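# Route PSU cable through case wall and seat supply

## Task

Feed the power supply's cable through the hole in the computer case's inner wall so that the entire plug ends up in the far compartment, clearly away from that wall, with only a little loose cable left on the supply side. Stand the supply upright on the case floor inside the rear panel's slot, cable end facing inward, with its end plate lying flat against the panel's outer face. The case must remain flat on the table with nothing beneath its feet, and no other loose object may touch the supply, its cable or the plug. All of this must hold without the robot supporting it; finally release everything and move the arm away.

## Robot and tools

Robot: one 7-joint arm with a two-finger parallel gripper. The only camera is cam_wrist (896x504 pixels), mounted on the wrist. Its images come with each execute_actions result unless you pass "pictures": false.

Scene frame: origin on the table surface straight below the arm base; +z up; +y is to the left when facing along +x. The arm base may sit slightly tilted relative to the table. Joint angles are reported in radians and joint velocities in rad/s, always in joint order 1 to 7.

Tool execute_actions takes "actions", a list holding at most one item:
- Empty list []: nothing new is commanded; you just get the current state.
- Motion item {"rows": [...], "steps": n}: rows is a list of 1 to 15 rows, and steps is 1 to 15 (default 15). Each control step lasts 1/30 s and uses one row in turn; if there are fewer rows than steps, the last row keeps being used.
- Wait item {"steps": n} with no rows: commands nothing and returns after n control steps (up to 300), counted from the previous result, including the time spent composing the reply.

Each row has exactly 10 numbers for this single arm, in this order: joint_1 waist, joint_2 shoulder, joint_3 upper arm roll, joint_4 elbow, joint_5 forearm roll, joint_6 wrist pitch, joint_7 wrist roll, then gripper position, gripper force_limit, gripper speed. The seven joint values are absolute target angles in radians, in the same form as the Joint positions line, not offsets. Stated ranges: waist -6.283 to 6.283, shoulder -2.250 to 2.250, upper arm roll -6.283 to 6.283, elbow -2.580 to 2.580, forearm roll -6.283 to 6.283, wrist pitch -2.100 to 2.100, wrist roll -6.283 to 6.283. A call is rejected (and nothing is sent) if any target exceeds a range end by more than 0.013 rad and lies further out than that joint's last reported angle. True ends may differ from the stated ones by up to 0.013 rad either way; a target past the true end is clipped there, and a "joint sent to its limit" line may appear, possibly referring to an earlier, still-running action. Its absence does not prove there is more room.

Gripper values are all on a -1 to 1 scale. position: +1 is fully open (85 mm gap); pads touch near -0.8; -1 closes until blocked. force_limit: per-pad force, roughly 20 N at -1, 128 N at 0, 235 N at +1 (on a 40 mm object, slow close; thin or tiny items get less). speed: gap change of about 20 mm/s at -1, 85 at 0, 150 at +1; faster closing adds up to about 5 N (speed 0) or 12 N (speed +1) of grip.

Motion limits: each joint's commanded target is held within a set distance of its measured angle every step, 0.304 rad for joints 1 to 4 and 0.266 rad for joints 5 to 7. If the targets would place the gripper more than 70 mm away from where it currently is, all targets are pulled back toward the measured angles. Joints move with speed and acceleration caps and are synchronized to arrive together; a reversing command makes them all stop together. After a long move the arm may still be short of its target when the result arrives. Between calls the arm keeps heading for the last row sent, until it has nearly stopped moving or a step was HELD.

Result lines: Joint positions and Joint velocities (rad, rad/s). "joint command not followed" means the clearance check altered or blocked targets (mounting blocks and posts count as arm). HELD flags steps where your row was not fully sent. object_status: 0 moving, 1 blocked while opening, 2 blocked while closing (an object is gripped), 3 reached the requested position or pads met (a thin item may still be in hand). Any new position value resets it to 0 until the fingers settle. position_measured is in counts, not mm: 3 fully open, ~78 is 60 mm, ~130 is 40 mm, ~180 is 20 mm, ~230 pads touching.

Gripping: command position -1, keep sending it, and confirm object_status 2. Stopped fingers only respond to a new position value differing by at least 0.01 (e.g. -1 to -0.98); only then do new force_limit or speed values apply. To lower grip force, open first, then reclose. If the object slips or is lost, the fingers reclose automatically, except after a grip made at force_limit -1, where status stays 2 even with nothing held. Fingertips advance about 13 mm away from the arm while closing, so keep that clearance above surfaces.

Tool zoom_image: {"camera": "cam_wrist", "region": [x0, y0, x1, y1]} in pixels of the latest full image, (0,0) top-left, at most 504 by 504; returns a more detailed view.

Tool finished_scene: {"scene": n} with n the current scene number; ends that scene irreversibly, reports whether the goal was met, and begins the next scene whose task appears in its result. Replying without any tool call ends all remaining scenes. If resuming from a summary, first call execute_actions with [] to learn the current scene and task.

Things to avoid: contact torque reaching a joint's load limit (48 N m for joints 1 to 4, 30.2 N m for joints 5 to 7, held weight included) stops the arm for 10 s and cancels the rest of the call. Holding loads heats motors; MOTOR HOT warns from 60 °C, and at 75 °C an OVER-TEMPERATURE FAULT lets the arm sag. Do not drop, slam, hit hard or shove objects, and never push or knock anything off the table. Loose objects may occasionally get a brief external nudge. Finish with the gripper open and the arm moved away from the case.

Each tool is called as name([rows], argument=value, ...), one row to a line, values as JSON.

## Session

execute_actions(actions=[])

Scene clock: 0.00 s of 5400.00 s.
position_measured=3 object_status=3
Joint positions: [-1.561  0.059  0.405  1.931  0.001  1.143 -0.879]
Joint velocities: [-0.     0.    -0.     0.    -0.001 -0.    -0.   ]

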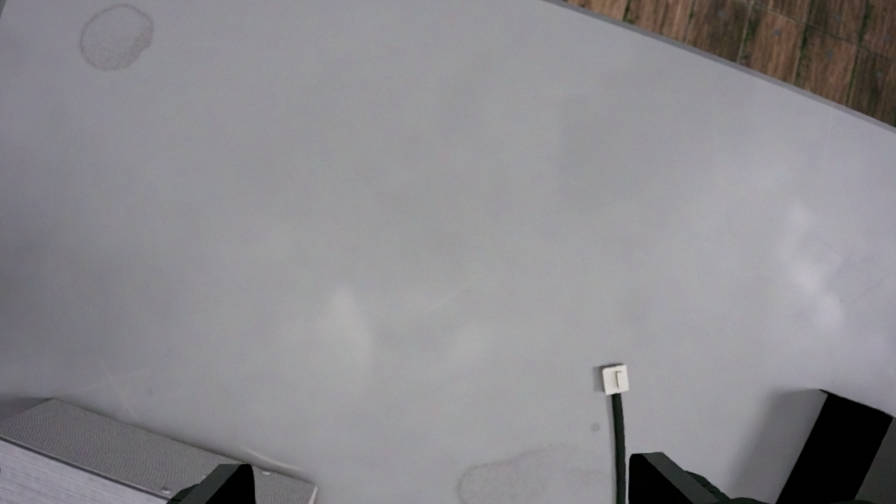

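execute_actions([
  {"rows":[[-1.156,0.0,0,1.4,0,1.74,-1.571,1,0,0]]},
], pictures=false)

execute_actions([
  {"steps":45},
])

Scene clock: 7.20 s of 5400.00 s.
position_measured=3 object_status=3
Joint positions: [-1.235  0.011  0.076  1.529  0.     1.52  -1.257]
Joint velocities: [ 0.445 -0.076 -0.486 -0.822 -0.001  1.199 -1.213]
Steps of this call (steps 1 to 90: nothing new was sent; then 3.70 s passed at rest; steps 91 to 105: all 15 steps of this action). Readings (joint positions | what the end effector reports):
91: [-1.560 0.059 0.405 1.930 0.001 1.143 -0.879] | position_measured=3 object_status=3
92: [-1.553 0.058 0.400 1.926 0.000 1.147 -0.883] | position_measured=3 object_status=3
94: [-1.523 0.053 0.375 1.900 0.001 1.170 -0.905] | position_measured=3 object_status=3
98: [-1.401 0.034 0.260 1.785 0.000 1.271 -1.006] | position_measured=3 object_status=3
105: the state above

Scene clock: 8.70 s of 5400.00 s.
position_measured=3 object_status=3
Joint positions: [-1.156  0.    -0.     1.4    0.     1.74  -1.571]
Joint velocities: [-0.    -0.     0.001  0.    -0.001 -0.    -0.   ]
Steps of this call (steps 1 to 30: the robot went on to your last target; steps 31 to 45: nothing new was sent). Readings (joint positions | what the end effector reports):
1: [-1.221 0.008 0.061 1.504 0.000 1.560 -1.298] | position_measured=3 object_status=3
2: [-1.210 0.006 0.049 1.484 0.000 1.594 -1.338] | position_measured=3 object_status=3
4: [-1.191 0.004 0.031 1.453 -0.000 1.649 -1.420] | position_measured=3 object_status=3
8: [-1.163 -0.000 0.003 1.406 0.000 1.730 -1.555] | position_measured=3 object_status=3
45: the state above
The arm was judged still, so your last target was given up. Only a new action makes it travel on or press farther. Fingers that are still opening or closing keep moving.

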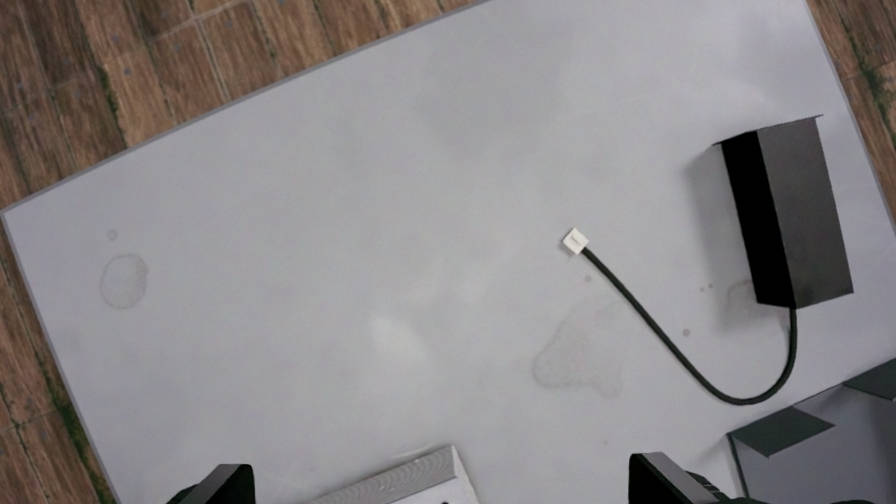

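execute_actions([
  {"rows":[[0,0.25,0,1.15,0,1.7416,-1.571,1,0,0]]},
], pictures=false)

execute_actions([
  {"steps":60},
])

Scene clock: 12.30 s of 5400.00 s.
position_measured=3 object_status=3
Joint positions: [-0.764  0.194 -0.001  1.206 -0.     1.741 -1.571]
Joint velocities: [ 1.036  0.228  0.002 -0.233  0.002  0.002 -0.001]
Steps of this call (steps 1 to 90: nothing new was sent; then 0.10 s passed at rest; steps 91 to 105: all 15 steps of this action). Readings (joint positions | what the end effector reports):
91: [-1.155 0.001 -0.000 1.399 -0.000 1.740 -1.571] | position_measured=3 object_status=3
92: [-1.148 0.006 -0.001 1.395 -0.001 1.741 -1.571] | position_measured=3 object_status=3
94: [-1.118 0.029 -0.002 1.374 -0.001 1.741 -1.571] | position_measured=3 object_status=3
98: [-1.002 0.109 -0.002 1.295 -0.001 1.740 -1.571] | position_measured=3 object_status=3
105: the state above

Scene clock: 14.30 s of 5400.00 s.
position_measured=3 object_status=3
Joint positions: [-0.     0.25   0.     1.15   0.     1.742 -1.571]
Joint velocities: [ 0.001 -0.     0.001  0.    -0.     0.     0.   ]
Steps of this call (steps 1 to 45: the robot went on to your last target; steps 46 to 60: nothing new was sent). Readings (joint positions | what the end effector reports):
1: [-0.729 0.201 -0.001 1.198 -0.000 1.741 -1.571] | position_measured=3 object_status=3
2: [-0.695 0.208 -0.001 1.192 -0.000 1.741 -1.571] | position_measured=3 object_status=3
4: [-0.626 0.218 -0.001 1.182 -0.000 1.741 -1.571] | position_measured=3 object_status=3
8: [-0.487 0.232 -0.000 1.168 -0.000 1.741 -1.571] | position_measured=3 object_status=3
60: the state above
The arm was judged still, so your last target was given up. Only a new action makes it travel on or press farther. Fingers that are still opening or closing keep moving.

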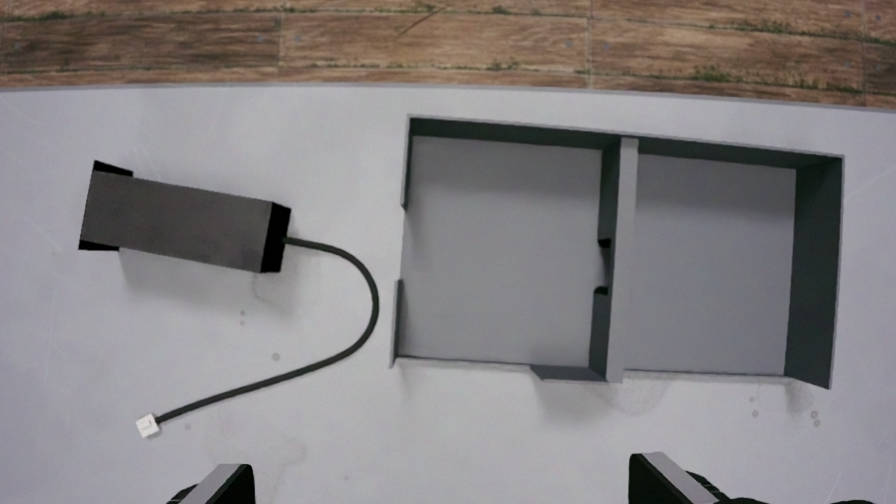

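execute_actions([
  {"rows":[[-0.3,0.3,0,1.6,0,1.2416,-1.871,1,0,0]]},
], pictures=false)

execute_actions([
  {"steps":30},
])

Scene clock: 24.93 s of 5400.00 s.
position_measured=3 object_status=3
Joint positions: [-0.251  0.292 -0.     1.512 -0.     1.37  -1.821]
Joint velocities: [-0.461  0.08   0.004  0.832  0.003 -1.216 -0.476]
Steps of this call (steps 1 to 90: nothing new was sent; then 7.13 s passed at rest; steps 91 to 105: all 15 steps of this action). Readings (joint positions | what the end effector reports):
91: [-0.001 0.250 0.000 1.151 0.000 1.741 -1.571] | position_measured=3 object_status=3
92: [-0.008 0.250 0.001 1.155 0.001 1.737 -1.575] | position_measured=3 object_status=3
94: [-0.036 0.254 0.002 1.180 0.001 1.715 -1.597] | position_measured=3 object_status=3
98: [-0.129 0.269 0.000 1.290 -0.000 1.619 -1.688] | position_measured=3 object_status=3
105: the state above

Scene clock: 25.93 s of 5400.00 s.
position_measured=3 object_status=3
Joint positions: [-0.3    0.3   -0.     1.6   -0.     1.242 -1.871]
Joint velocities: [ 0.     0.     0.001 -0.     0.001 -0.    -0.001]
Steps of this call (steps 1 to 30: the robot went on to your last target). Readings (joint positions | what the end effector reports):
1: [-0.266 0.295 -0.000 1.539 -0.000 1.331 -1.836] | position_measured=3 object_status=3
2: [-0.277 0.297 -0.001 1.562 -0.000 1.297 -1.849] | position_measured=3 object_status=3
4: [-0.291 0.300 -0.001 1.591 -0.001 1.254 -1.866] | position_measured=3 object_status=3
8: [-0.297 0.301 -0.000 1.600 -0.000 1.242 -1.871] | position_measured=3 object_status=3
30: the state above
The arm was judged still, so your last target was given up. Only a new action makes it travel on or press farther. Fingers that are still opening or closing keep moving.

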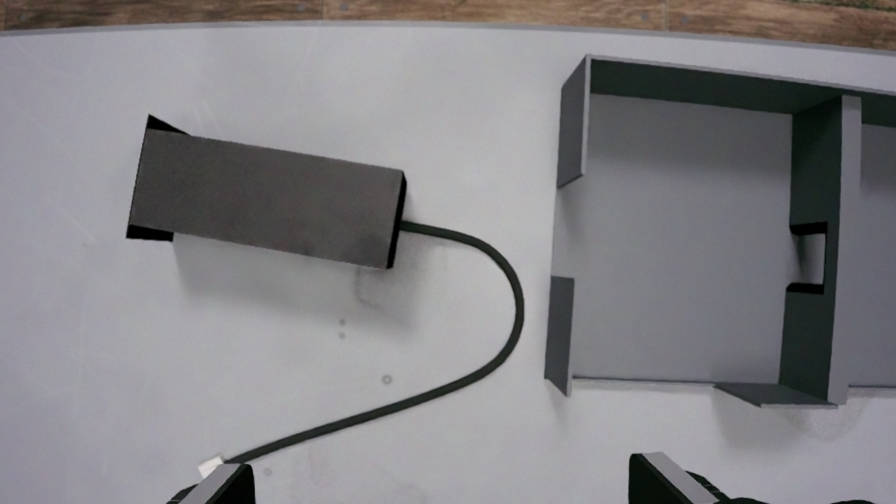

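execute_actions([
  {"rows":[[-0.611,0.3,0,1.9,0,0.94,-0.282,-0.1,-0.8,0]]},
], pictures=false)

execute_actions([
  {"rows":[[-0.611,0.838,0,2.082,0,0.221,-0.282,-0.1,-0.8,0]]},
], pictures=false)

execute_actions([
  {"steps":40},
])

Scene clock: 37.63 s of 5400.00 s.
position_measured=95 object_status=0
Joint positions: [-0.567  0.301 -0.001  1.862 -0.     0.98  -1.456]
Joint velocities: [-0.256 -0.001  0.004  0.25   0.002 -0.26   1.213]
Steps of this call (steps 1 to 90: nothing new was sent; then 8.20 s passed at rest; steps 91 to 105: all 15 steps of this action). Readings (joint positions | what the end effector reports):
91: [-0.301 0.300 0.000 1.601 0.000 1.241 -1.871] | position_measured=3 object_status=0
92: [-0.308 0.300 0.001 1.605 0.001 1.237 -1.867] | position_measured=4 object_status=0
94: [-0.337 0.299 0.002 1.630 0.001 1.215 -1.845] | position_measured=14 object_status=0
98: [-0.447 0.299 0.001 1.735 0.000 1.113 -1.738] | position_measured=43 object_status=0
105: the state above

Scene clock: 38.13 s of 5400.00 s.
position_measured=141 object_status=0
Joint positions: [-0.604  0.665 -0.     2.038 -0.     0.619 -1.019]
Joint velocities: [-0.041  0.962 -0.001  0.254  0.    -1.17   1.17 ]
Steps of this call (steps 1 to 15: all 15 steps of this action). Readings (joint positions | what the end effector reports):
1: [-0.575 0.301 -0.001 1.870 -0.000 0.972 -1.415] | position_measured=103 object_status=0
2: [-0.579 0.305 -0.001 1.879 -0.001 0.961 -1.377] | position_measured=110 object_status=0
4: [-0.583 0.329 -0.000 1.907 -0.000 0.928 -1.327] | position_measured=126 object_status=0
8: [-0.592 0.437 -0.000 1.968 -0.000 0.830 -1.229] | position_measured=140 object_status=0
15: the state above

Scene clock: 39.47 s of 5400.00 s.
position_measured=141 object_status=3
Joint positions: [-0.611  0.838  0.     2.082  0.     0.221 -0.282]
Joint velocities: [-0.001  0.     0.     0.    -0.     0.001 -0.   ]
Steps of this call (steps 1 to 40: the robot went on to your last target). Readings (joint positions | what the end effector reports):
1: [-0.605 0.695 -0.000 2.046 -0.000 0.579 -0.979] | position_measured=141 object_status=3
2: [-0.606 0.720 -0.000 2.053 -0.000 0.539 -0.938] | position_measured=141 object_status=3
4: [-0.608 0.758 -0.000 2.064 -0.000 0.458 -0.857] | position_measured=141 object_status=3
8: [-0.609 0.802 -0.000 2.074 -0.000 0.325 -0.695] | position_measured=141 object_status=3
40: the state above

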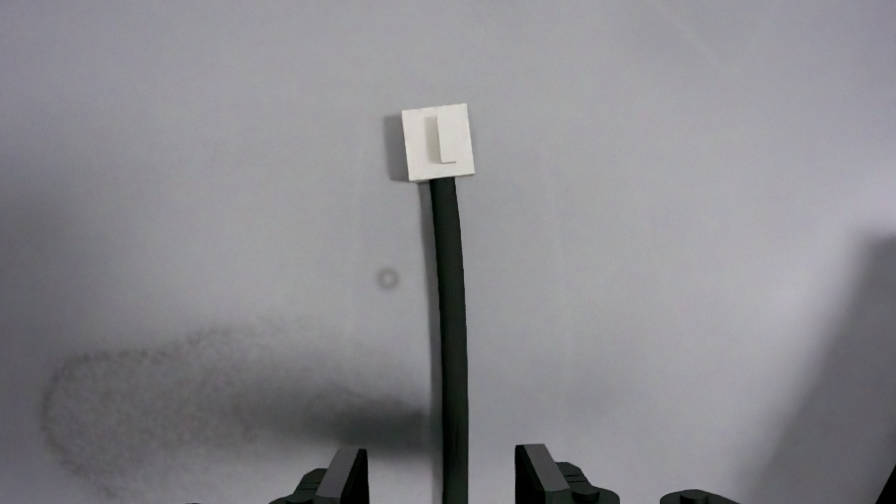

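execute_actions([
  {"rows":[[-0.611,0.953,0,2.0646,0,0.124,-0.25,-0.1,-0.8,0]]},
])

execute_actions([
  {"rows":[[-0.611,0.953,0,2.0646,0,0.124,-0.25,-1,-0.8,0]]},
])

Scene clock: 45.80 s of 5400.00 s.
position_measured=141 object_status=3
Joint positions: [-0.611  0.936 -0.     2.071 -0.     0.131 -0.25 ]
Joint velocities: [-0.    -0.001  0.002  0.     0.    -0.     0.   ]
Steps of this call (steps 1 to 15: the robot went on to your last target; steps 16 to 90: nothing new was sent; then 2.83 s passed at rest; steps 91 to 105: all 15 steps of this action). Readings (joint positions | what the end effector reports):
91: [-0.611 0.839 0.000 2.082 -0.000 0.221 -0.282] | position_measured=141 object_status=3
92: [-0.611 0.845 0.000 2.081 -0.000 0.217 -0.281] | position_measured=141 object_status=3
94: [-0.611 0.873 0.000 2.077 -0.000 0.195 -0.274] | position_measured=141 object_status=3
98: [-0.611 0.938 0.000 2.068 -0.000 0.136 -0.253] | position_measured=141 object_status=3
105: the state above

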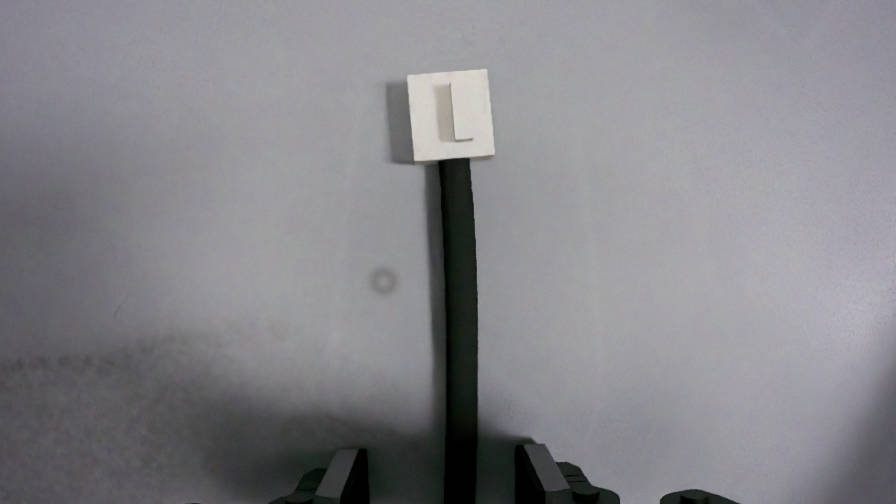

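Scene clock: 46.30 s of 5400.00 s.
position_measured=215 object_status=0
Joint positions: [-0.612  0.933 -0.001  2.075 -0.     0.134 -0.25 ]
Joint velocities: [ 0.    -0.    -0.     0.     0.     0.     0.002]
Steps of this call (steps 1 to 15: all 15 steps of this action). Readings (joint positions | what the end effector reports):
1: [-0.611 0.936 -0.000 2.071 -0.000 0.131 -0.250] | position_measured=141 object_status=0
2: [-0.611 0.936 -0.000 2.072 -0.000 0.132 -0.250] | position_measured=142 object_status=0
4: [-0.611 0.935 -0.001 2.074 -0.000 0.135 -0.250] | position_measured=152 object_status=0
8: [-0.612 0.933 -0.001 2.075 -0.000 0.135 -0.250] | position_measured=180 object_status=0
15: the state above

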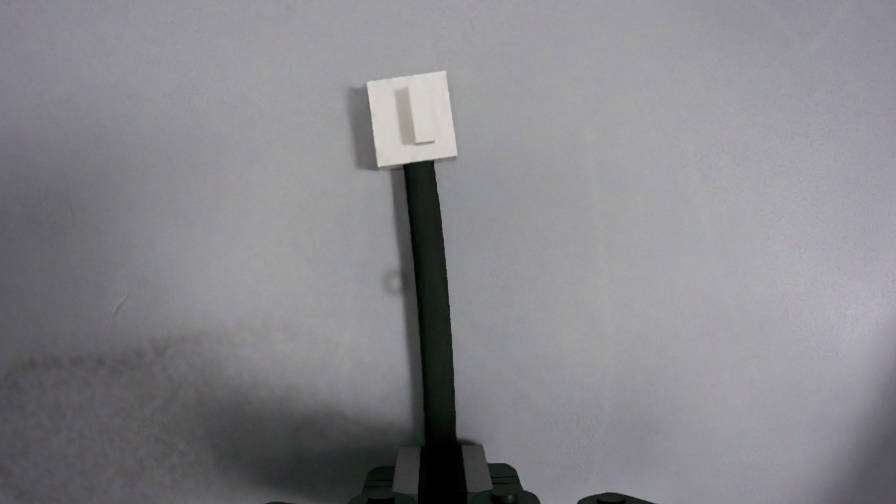

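execute_actions([
  {"rows":[[-0.611,0.526,0,2.042,0,0.574,-0.25,-1,-0.8,0]]},
], pictures=false)

execute_actions([
  {"rows":[[-0.45,0.526,0,2.042,0,0.574,1.2,-1,-0.8,0]]},
])

execute_actions([
  {"steps":20},
], pictures=false)

execute_actions([
  {"rows":[[-0.1,0.674,0,1.713,0,0.755,2.96,-1,-0.8,0]]},
], pictures=false)

execute_actions([
  {"steps":45},
])

Scene clock: 52.80 s of 5400.00 s.
position_measured=215 object_status=2
Joint positions: [-0.611  0.58   0.     2.044  0.     0.504 -0.25 ]
Joint velocities: [ 0.002 -0.663  0.001 -0.039  0.001  0.963 -0.001]
Steps of this call (steps 1 to 15: the robot went on to your last target; steps 16 to 90: nothing new was sent; then 3.00 s passed at rest; steps 91 to 105: all 15 steps of this action). Readings (joint positions | what the end effector reports):
91: [-0.612 0.932 -0.001 2.075 -0.000 0.134 -0.250] | position_measured=215 object_status=2
92: [-0.612 0.930 -0.001 2.073 -0.000 0.135 -0.250] | position_measured=215 object_status=2
94: [-0.611 0.909 -0.000 2.067 -0.000 0.151 -0.250] | position_measured=215 object_status=2
98: [-0.611 0.797 -0.000 2.058 -0.000 0.246 -0.250] | position_measured=215 object_status=2
105: the state above

Scene clock: 53.30 s of 5400.00 s.
position_measured=215 object_status=2
Joint positions: [-0.466  0.527  0.     2.042  0.     0.573  0.239]
Joint velocities: [ 0.095 -0.004 -0.002 -0.    -0.001  0.008  1.216]
Steps of this call (steps 1 to 15: all 15 steps of this action). Readings (joint positions | what the end effector reports):
1: [-0.610 0.561 0.000 2.043 0.000 0.532 -0.249] | position_measured=215 object_status=2
2: [-0.604 0.547 -0.001 2.043 -0.000 0.551 -0.242] | position_measured=215 object_status=2
4: [-0.576 0.535 -0.002 2.042 -0.001 0.563 -0.200] | position_measured=215 object_status=2
8: [-0.511 0.530 0.001 2.042 0.000 0.570 -0.045] | position_measured=215 object_status=2
15: the state above

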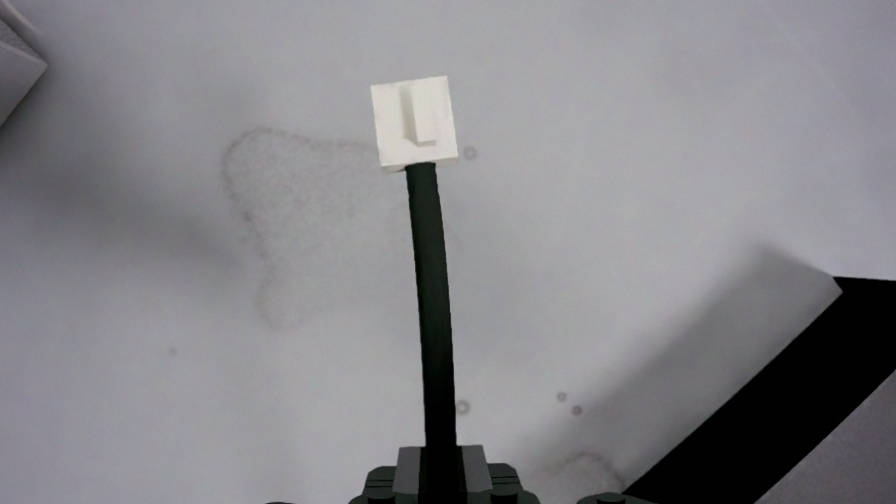

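Scene clock: 53.97 s of 5400.00 s.
position_measured=215 object_status=2
Joint positions: [-0.45   0.526  0.     2.042 -0.     0.574  1.052]
Joint velocities: [ 0.002 -0.     0.     0.     0.    -0.     1.218]
Steps of this call (steps 1 to 20: the robot went on to your last target). Readings (joint positions | what the end effector reports):
1: [-0.463 0.527 0.000 2.042 0.000 0.573 0.280] | position_measured=215 object_status=2
2: [-0.460 0.527 0.000 2.042 0.000 0.573 0.320] | position_measured=215 object_status=2
4: [-0.457 0.526 0.000 2.042 -0.000 0.574 0.402] | position_measured=215 object_status=2
8: [-0.453 0.526 0.000 2.042 -0.000 0.574 0.564] | position_measured=215 object_status=2
20: the state above

Scene clock: 54.47 s of 5400.00 s.
position_measured=215 object_status=2
Joint positions: [-0.158  0.65   0.001  1.764  0.     0.728  1.558]
Joint velocities: [ 0.343  0.136 -0.002 -0.328 -0.001  0.178  1.214]
Steps of this call (steps 1 to 15: all 15 steps of this action). Readings (joint positions | what the end effector reports):
1: [-0.450 0.527 -0.000 2.042 -0.000 0.574 1.093] | position_measured=215 object_status=2
2: [-0.444 0.529 -0.001 2.038 -0.000 0.577 1.129] | position_measured=215 object_status=2
4: [-0.417 0.542 -0.002 2.015 -0.001 0.591 1.180] | position_measured=215 object_status=2
8: [-0.309 0.590 -0.002 1.913 -0.001 0.647 1.285] | position_measured=215 object_status=2
15: the state above

Scene clock: 55.97 s of 5400.00 s.
position_measured=215 object_status=2
Joint positions: [-0.1    0.674  0.     1.713  0.     0.755  2.96 ]
Joint velocities: [-0.     0.     0.     0.     0.001  0.001 -0.001]
Steps of this call (steps 1 to 45: the robot went on to your last target). Readings (joint positions | what the end effector reports):
1: [-0.148 0.655 0.001 1.754 0.000 0.733 1.599] | position_measured=215 object_status=2
2: [-0.139 0.658 0.001 1.746 0.000 0.737 1.639] | position_measured=215 object_status=2
4: [-0.126 0.663 0.001 1.735 0.000 0.744 1.720] | position_measured=215 object_status=2
8: [-0.111 0.669 0.000 1.722 0.000 0.750 1.883] | position_measured=215 object_status=2
45: the state above

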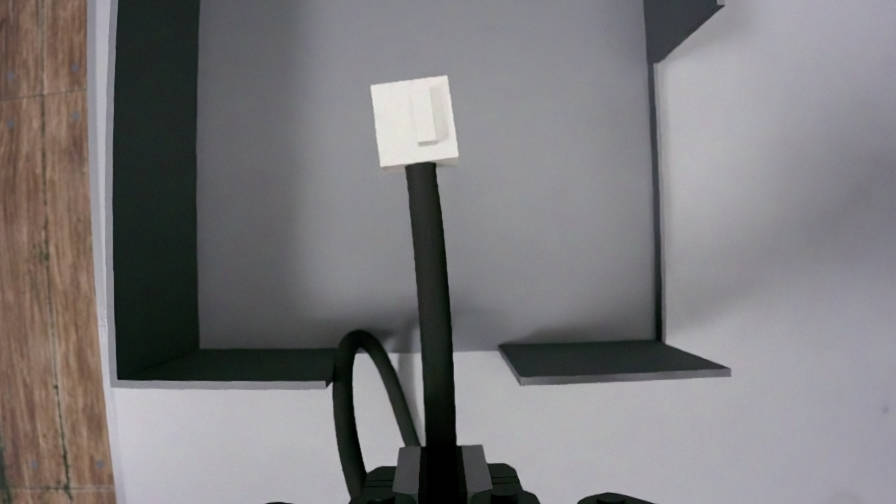

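execute_actions([
  {"rows":[[0.064,0.674,0,1.713,0,0.755,3.13,-1,-0.8,0]],"steps":10},
], pictures=false)

execute_actions([
  {"rows":[[0.064,0.91,0,1.749,0,0.483,3.13,-1,-0.8,0]]},
])

Scene clock: 59.53 s of 5400.00 s.
position_measured=215 object_status=2
Joint positions: [0.053 0.674 0.003 1.713 0.001 0.755 3.122]
Joint velocities: [ 0.196  0.001  0.005  0.004 -0.002  0.002  0.269]
Steps of this call (steps 1 to 15: the robot went on to your last target; steps 16 to 90: nothing new was sent; then 0.23 s passed at rest; steps 91 to 100: all 10 steps of this action). Readings (joint positions | what the end effector reports):
91: [-0.099 0.674 -0.000 1.713 -0.000 0.755 2.961] | position_measured=215 object_status=2
92: [-0.093 0.674 -0.001 1.713 -0.001 0.755 2.965] | position_measured=215 object_status=2
94: [-0.064 0.674 -0.003 1.713 -0.001 0.755 2.991] | position_measured=215 object_status=2
98: [0.030 0.674 0.001 1.713 0.001 0.755 3.092] | position_measured=215 object_status=2
100: the state above

Scene clock: 60.03 s of 5400.00 s.
position_measured=215 object_status=2
Joint positions: [0.064 0.905 0.    1.75  0.    0.484 3.13 ]
Joint velocities: [ 0.002  0.035  0.001 -0.011  0.    -0.017 -0.002]
Steps of this call (steps 1 to 15: all 15 steps of this action). Readings (joint positions | what the end effector reports):
1: [0.057 0.675 0.003 1.713 0.001 0.755 3.128] | position_measured=215 object_status=2
2: [0.057 0.680 0.003 1.714 0.001 0.750 3.129] | position_measured=215 object_status=2
4: [0.059 0.708 0.001 1.718 0.000 0.721 3.129] | position_measured=215 object_status=2
8: [0.062 0.818 0.001 1.735 0.000 0.596 3.129] | position_measured=215 object_status=2
15: the state above

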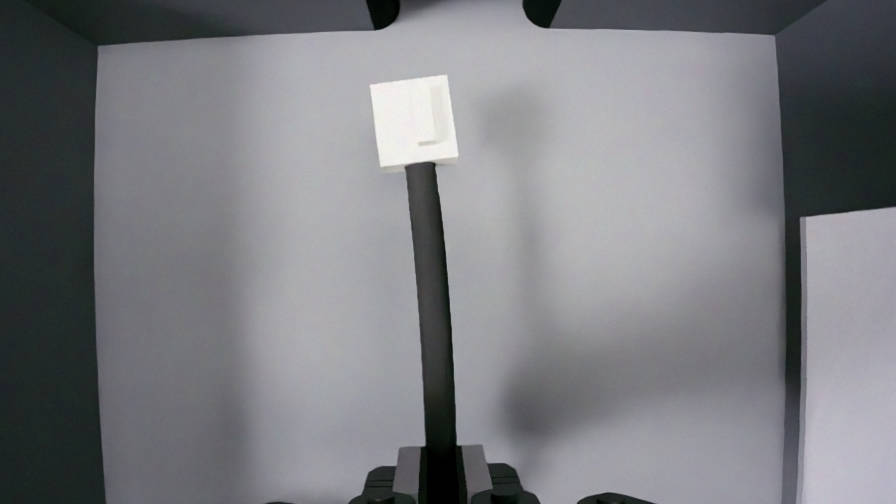

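execute_actions([
  {"rows":[[0.064,0.93,0,1.748,0,0.464,3.03,-1,-0.8,0]],"steps":10},
], pictures=false)

execute_actions([
  {"rows":[[0.11,0.93,0,1.748,0,0.464,3.08,-1,-0.8,0]],"steps":10},
])

Scene clock: 63.40 s of 5400.00 s.
position_measured=215 object_status=2
Joint positions: [0.064 0.929 0.    1.749 0.    0.464 3.03 ]
Joint velocities: [-0.     0.005 -0.    -0.001 -0.    -0.001 -0.002]
Steps of this call (steps 1 to 15: the robot went on to your last target; steps 16 to 90: nothing new was sent; then 0.03 s passed at rest; steps 91 to 100: all 10 steps of this action). Readings (joint positions | what the end effector reports):
91: [0.064 0.910 0.000 1.749 0.000 0.483 3.129] | position_measured=215 object_status=2
92: [0.064 0.912 0.000 1.749 0.000 0.481 3.121] | position_measured=215 object_status=2
94: [0.064 0.922 0.000 1.748 0.000 0.473 3.075] | position_measured=215 object_status=2
98: [0.064 0.929 0.000 1.749 0.000 0.465 3.030] | position_measured=215 object_status=2
100: the state above

Scene clock: 63.73 s of 5400.00 s.
position_measured=215 object_status=2
Joint positions: [0.109 0.93  0.    1.748 0.    0.464 3.08 ]
Joint velocities: [ 0.011  0.    -0.005 -0.    -0.    -0.     0.001]
Steps of this call (steps 1 to 10: all 10 steps of this action). Readings (joint positions | what the end effector reports):
1: [0.065 0.929 0.000 1.748 0.000 0.464 3.031] | position_measured=215 object_status=2
2: [0.071 0.930 -0.001 1.748 -0.000 0.464 3.035] | position_measured=215 object_status=2
4: [0.096 0.930 -0.002 1.748 -0.000 0.464 3.060] | position_measured=215 object_status=2
8: [0.108 0.930 0.002 1.748 0.000 0.464 3.080] | position_measured=215 object_status=2
10: the state above

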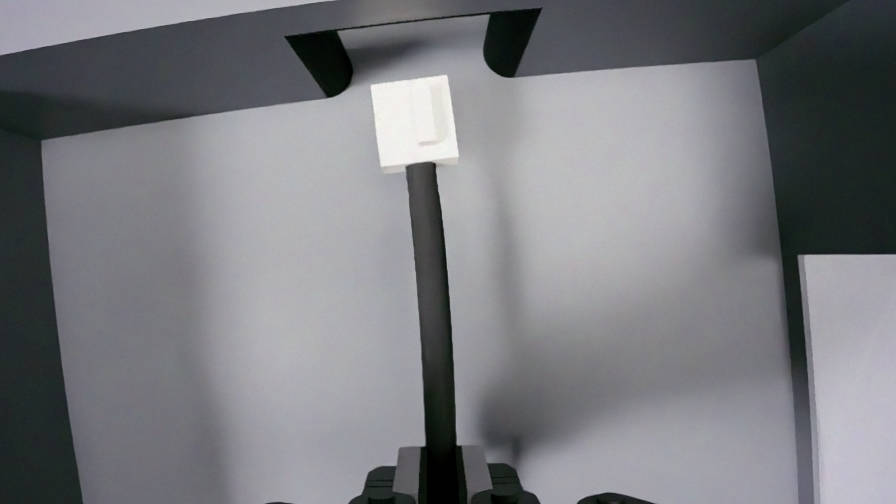

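execute_actions([
  {"rows":[[0.12,0.93,0,1.748,0,0.464,3.09,-1,-0.8,0],[0.135,0.93,0,1.748,0,0.464,3.11,-1,-0.8,0],[0.15,0.93,0,1.748,0,0.464,3.135,-1,-0.8,0],[0.165,0.935,0,1.745,0,0.464,3.16,-1,-0.8,0],[0.18,0.935,0,1.745,0,0.464,3.19,-1,-0.8,0],[0.2,0.94,0,1.74,0,0.464,3.23,-1,-0.8,0],[0.24,0.95,0,1.73,0,0.462,3.31,-1,-0.8,0]]},
])

Scene clock: 66.83 s of 5400.00 s.
position_measured=215 object_status=2
Joint positions: [ 0.237  0.949 -0.     1.73  -0.     0.462  3.31 ]
Joint velocities: [ 0.021  0.006 -0.01  -0.001 -0.001  0.     0.002]
Steps of this call (steps 1 to 15: the robot went on to your last target; steps 16 to 78: nothing new was sent; steps 79 to 93: all 15 steps of this action). Readings (joint positions | what the end effector reports):
79: [0.111 0.930 0.000 1.748 0.000 0.464 3.081] | position_measured=215 object_status=2
80: [0.117 0.930 -0.001 1.748 -0.000 0.464 3.085] | position_measured=215 object_status=2
82: [0.140 0.930 -0.002 1.748 -0.000 0.464 3.113] | position_measured=215 object_status=2
86: [0.201 0.941 -0.001 1.741 -0.000 0.464 3.226] | position_measured=215 object_status=2
93: the state above

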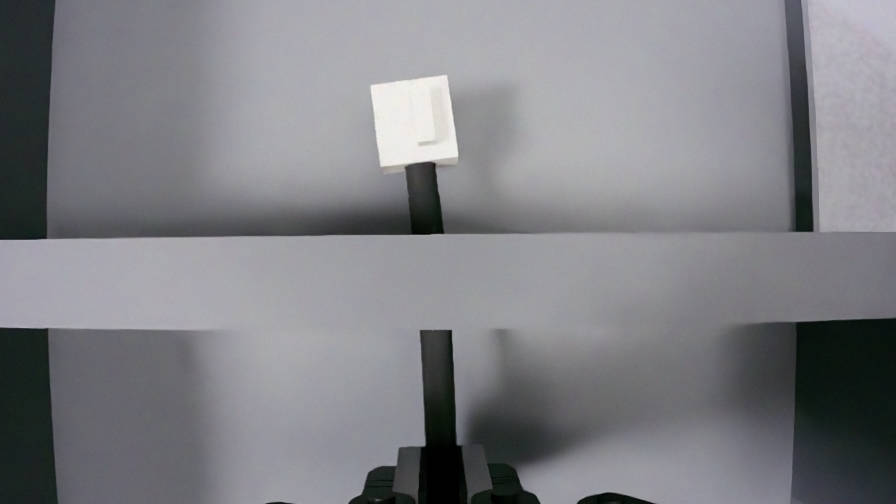

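execute_actions([
  {"rows":[[0.265,0.975,0,1.715,0,0.452,3.335,-1,-0.8,0]],"steps":10},
], pictures=false)

execute_actions([
  {"rows":[[0.265,0.975,0,1.715,0,0.452,3.335,-0.1,-0.8,0]],"steps":12},
])

execute_actions([
  {"rows":[[0.25,0.674,0,1.713,0,0.755,3.335,-0.1,-0.8,0]],"steps":12},
], pictures=false)

execute_actions([
  {"rows":[[0.1,0.3,0,1.6,0,1.2416,4.812,-0.1,-0.8,0]]},
], pictures=false)

execute_actions([
  {"steps":35},
])

Scene clock: 70.60 s of 5400.00 s.
position_measured=215 object_status=2
Joint positions: [ 0.264  0.974 -0.     1.715 -0.     0.452  3.335]
Joint velocities: [ 0.005  0.005 -0.001 -0.     0.001  0.001 -0.   ]
Steps of this call (steps 1 to 15: the robot went on to your last target; steps 16 to 90: nothing new was sent; then 0.43 s passed at rest; steps 91 to 100: all 10 steps of this action). Readings (joint positions | what the end effector reports):
91: [0.241 0.951 -0.001 1.730 -0.000 0.462 3.311] | position_measured=215 object_status=2
92: [0.247 0.957 -0.002 1.726 -0.001 0.460 3.315] | position_measured=215 object_status=2
94: [0.262 0.973 -0.001 1.717 -0.000 0.454 3.331] | position_measured=215 object_status=2
98: [0.264 0.974 -0.000 1.715 -0.000 0.452 3.335] | position_measured=215 object_status=2
100: the state above

Scene clock: 71.00 s of 5400.00 s.
position_measured=147 object_status=0
Joint positions: [ 0.265  0.975 -0.     1.715 -0.     0.452  3.335]
Joint velocities: [ 0.001 -0.    -0.001 -0.    -0.    -0.001 -0.   ]
Steps of this call (steps 1 to 12: all 12 steps of this action). Readings (joint positions | what the end effector reports):
1: [0.264 0.975 -0.000 1.715 -0.000 0.452 3.335] | position_measured=215 object_status=0
2: [0.264 0.975 -0.000 1.715 -0.000 0.452 3.335] | position_measured=214 object_status=0
4: [0.264 0.975 -0.000 1.715 -0.000 0.452 3.335] | position_measured=204 object_status=0
8: [0.265 0.975 0.000 1.715 0.000 0.452 3.335] | position_measured=175 object_status=0
12: the state above

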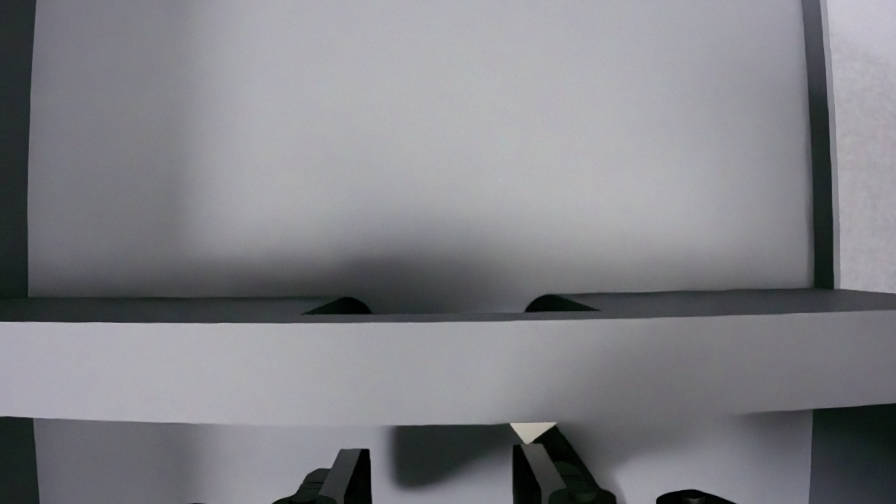

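Scene clock: 71.40 s of 5400.00 s.
position_measured=141 object_status=3
Joint positions: [ 0.252  0.719 -0.     1.712 -0.     0.708  3.335]
Joint velocities: [-0.029 -0.601 -0.    -0.017 -0.001  0.704 -0.001]
Steps of this call (steps 1 to 12: all 12 steps of this action). Readings (joint positions | what the end effector reports):
1: [0.265 0.974 -0.000 1.715 -0.000 0.453 3.335] | position_measured=144 object_status=0
2: [0.265 0.969 0.000 1.716 0.000 0.457 3.335] | position_measured=143 object_status=0
4: [0.263 0.941 0.000 1.716 0.000 0.479 3.335] | position_measured=142 object_status=0
8: [0.258 0.829 0.000 1.714 0.000 0.585 3.335] | position_measured=141 object_status=0
12: the state above

Scene clock: 71.90 s of 5400.00 s.
position_measured=141 object_status=3
Joint positions: [ 0.124  0.361 -0.     1.616 -0.     1.133  3.731]
Joint velocities: [-0.139 -0.369  0.003 -0.102  0.001  0.704  1.214]
Steps of this call (steps 1 to 15: all 15 steps of this action). Readings (joint positions | what the end effector reports):
1: [0.251 0.699 0.000 1.712 -0.000 0.729 3.335] | position_measured=141 object_status=3
2: [0.247 0.677 0.001 1.711 0.000 0.751 3.339] | position_measured=141 object_status=3
4: [0.228 0.624 0.002 1.700 0.001 0.797 3.366] | position_measured=141 object_status=3
8: [0.182 0.515 0.000 1.664 0.000 0.896 3.465] | position_measured=141 object_status=3
15: the state above

Scene clock: 73.07 s of 5400.00 s.
position_measured=141 object_status=3
Joint positions: [0.1   0.3   0.    1.6   0.    1.242 4.812]
Joint velocities: [-0.    -0.     0.001  0.    -0.001  0.001 -0.002]
Steps of this call (steps 1 to 35: the robot went on to your last target). Readings (joint positions | what the end effector reports):
1: [0.120 0.350 -0.000 1.613 -0.000 1.154 3.771] | position_measured=141 object_status=3
2: [0.116 0.341 -0.000 1.611 -0.000 1.172 3.812] | position_measured=141 object_status=3
4: [0.111 0.327 -0.000 1.607 -0.000 1.196 3.893] | position_measured=141 object_status=3
8: [0.105 0.312 -0.000 1.603 -0.000 1.223 4.056] | position_measured=141 object_status=3
35: the state above

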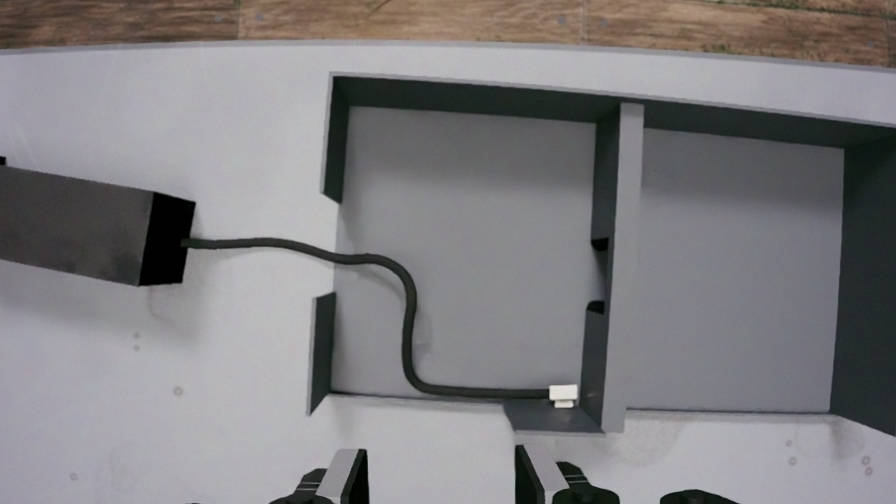

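execute_actions([
  {"rows":[[-0.46,0.75,0,1.473,0,0.92,2.515,1,-0.3,0]]},
], pictures=false)

execute_actions([
  {"rows":[[-0.46,0.837,0,1.473,0,0.832,2.515,1,-0.3,0]]},
], pictures=false)

execute_actions([
  {"steps":45},
])

Scene clock: 90.73 s of 5400.00 s.
position_measured=49 object_status=0
Joint positions: [-0.208  0.581  0.002  1.514  0.001  1.03   4.55 ]
Joint velocities: [-0.796  0.526 -0.003 -0.132 -0.002 -0.349 -0.725]
Steps of this call (steps 1 to 15: the robot went on to your last target; steps 16 to 90: nothing new was sent; then 14.17 s passed at rest; steps 91 to 105: all 15 steps of this action). Readings (joint positions | what the end effector reports):
91: [0.099 0.301 0.000 1.600 0.000 1.241 4.812] | position_measured=141 object_status=0
92: [0.092 0.307 0.001 1.597 0.001 1.238 4.808] | position_measured=140 object_status=0
94: [0.064 0.335 0.003 1.586 0.001 1.216 4.786] | position_measured=130 object_status=0
98: [-0.031 0.429 0.002 1.553 0.001 1.136 4.705] | position_measured=102 object_status=0
105: the state above

Scene clock: 91.23 s of 5400.00 s.
position_measured=3 object_status=0
Joint positions: [-0.441  0.817 -0.001  1.476 -0.     0.846  4.006]
Joint velocities: [-0.118  0.123  0.003 -0.019  0.003 -0.09  -1.216]
Steps of this call (steps 1 to 15: all 15 steps of this action). Readings (joint positions | what the end effector reports):
1: [-0.234 0.599 0.001 1.509 0.001 1.018 4.524] | position_measured=41 object_status=0
2: [-0.257 0.621 0.000 1.505 -0.000 1.004 4.499] | position_measured=34 object_status=0
4: [-0.301 0.670 0.001 1.497 0.000 0.966 4.443] | position_measured=19 object_status=0
8: [-0.382 0.756 -0.001 1.485 -0.000 0.896 4.290] | position_measured=4 object_status=0
15: the state above

Scene clock: 92.73 s of 5400.00 s.
position_measured=3 object_status=3
Joint positions: [-0.46   0.837  0.     1.473  0.     0.832  2.515]
Joint velocities: [-0.     0.     0.    -0.    -0.001  0.     0.   ]
Steps of this call (steps 1 to 45: the robot went on to your last target). Readings (joint positions | what the end effector reports):
1: [-0.444 0.821 -0.001 1.475 -0.000 0.843 3.965] | position_measured=3 object_status=3
2: [-0.447 0.824 -0.000 1.475 -0.000 0.841 3.925] | position_measured=3 object_status=3
4: [-0.452 0.829 -0.000 1.474 -0.000 0.838 3.843] | position_measured=3 object_status=3
8: [-0.456 0.833 -0.000 1.474 -0.000 0.834 3.681] | position_measured=3 object_status=3
45: the state above

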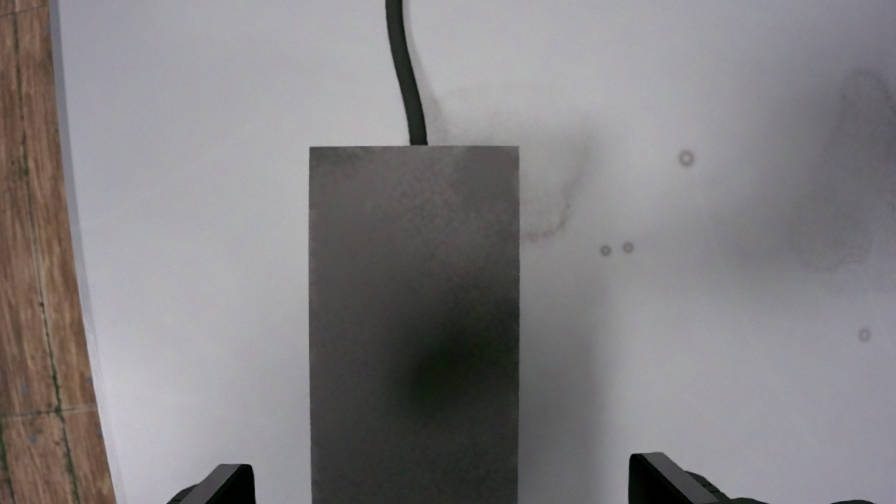

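execute_actions([
  {"rows":[[-0.452,0.899,0,1.4555,0,0.787,2.523,1,-0.3,0]],"steps":9},
], pictures=false)

execute_actions([
  {"rows":[[-0.452,0.997,0,1.461,0,0.684,2.523,1,-0.3,0]],"steps":12},
])

execute_actions([
  {"rows":[[-0.452,0.997,0,1.461,0,0.684,2.523,-1,-0.3,0]]},
])

Scene clock: 97.33 s of 5400.00 s.
position_measured=3 object_status=3
Joint positions: [-0.452  0.897  0.     1.456  0.     0.787  2.523]
Joint velocities: [ 0.002  0.011 -0.003 -0.017 -0.001 -0.004 -0.001]
Steps of this call (steps 1 to 15: the robot went on to your last target; steps 16 to 90: nothing new was sent; then 1.30 s passed at rest; steps 91 to 99: all 9 steps of this action). Readings (joint positions | what the end effector reports):
91: [-0.460 0.838 -0.000 1.473 -0.000 0.832 2.515] | position_measured=3 object_status=3
92: [-0.459 0.843 -0.000 1.471 -0.000 0.829 2.516] | position_measured=3 object_status=3
94: [-0.456 0.870 -0.000 1.463 -0.000 0.810 2.519] | position_measured=3 object_status=3
98: [-0.452 0.896 0.000 1.457 0.000 0.787 2.523] | position_measured=3 object_status=3
99: the state above

Scene clock: 97.73 s of 5400.00 s.
position_measured=3 object_status=3
Joint positions: [-0.452  0.995 -0.     1.461  0.     0.684  2.523]
Joint velocities: [ 0.     0.016  0.002 -0.007  0.    -0.003 -0.   ]
Steps of this call (steps 1 to 12: all 12 steps of this action). Readings (joint positions | what the end effector reports):
1: [-0.452 0.898 0.000 1.456 -0.000 0.786 2.523] | position_measured=3 object_status=3
2: [-0.452 0.904 0.000 1.455 -0.000 0.782 2.523] | position_measured=3 object_status=3
4: [-0.452 0.932 0.000 1.455 0.000 0.755 2.523] | position_measured=3 object_status=3
8: [-0.452 0.991 -0.000 1.462 -0.000 0.689 2.523] | position_measured=3 object_status=3
12: the state above

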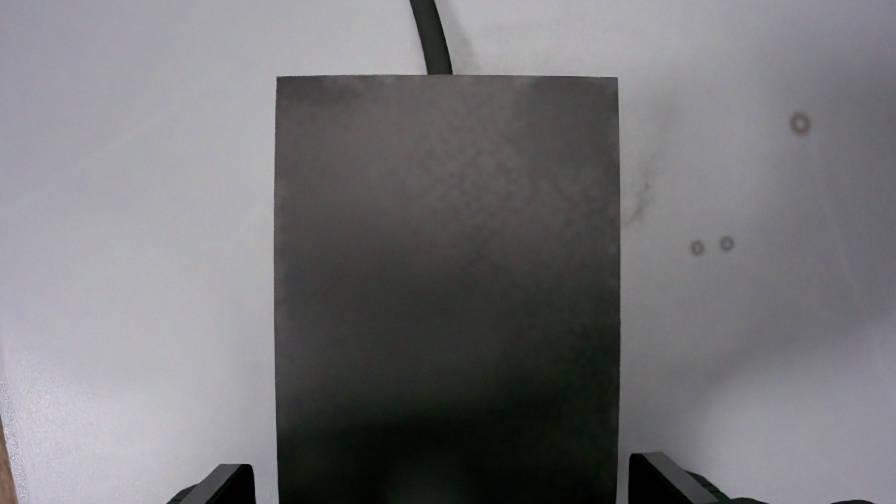

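Scene clock: 98.23 s of 5400.00 s.
position_measured=66 object_status=0
Joint positions: [-0.452  0.996 -0.     1.461 -0.     0.685  2.523]
Joint velocities: [ 0.001 -0.001 -0.001  0.    -0.     0.001 -0.001]
Steps of this call (steps 1 to 15: all 15 steps of this action). Readings (joint positions | what the end effector reports):
1: [-0.452 0.996 0.000 1.461 0.000 0.684 2.523] | position_measured=3 object_status=0
2: [-0.452 0.996 0.000 1.461 0.000 0.684 2.523] | position_measured=4 object_status=0
4: [-0.452 0.996 0.000 1.461 0.000 0.684 2.523] | position_measured=14 object_status=0
8: [-0.452 0.997 -0.000 1.461 -0.000 0.684 2.523] | position_measured=43 object_status=0
15: the state above

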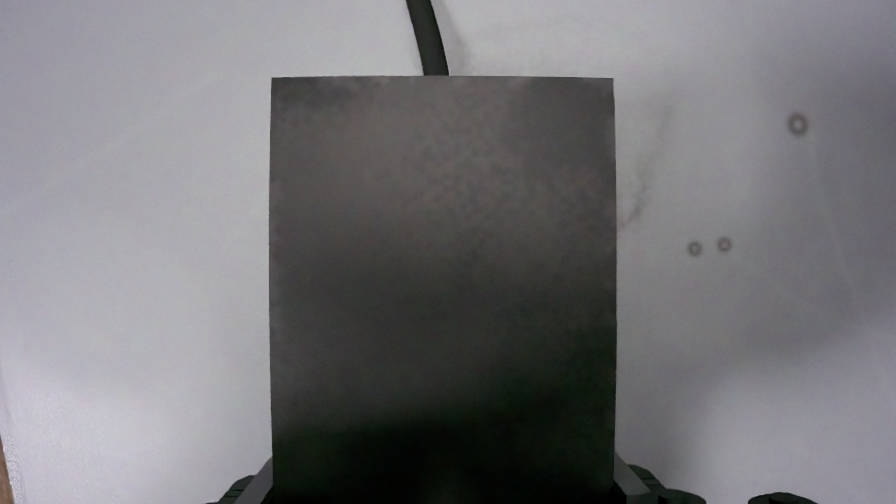

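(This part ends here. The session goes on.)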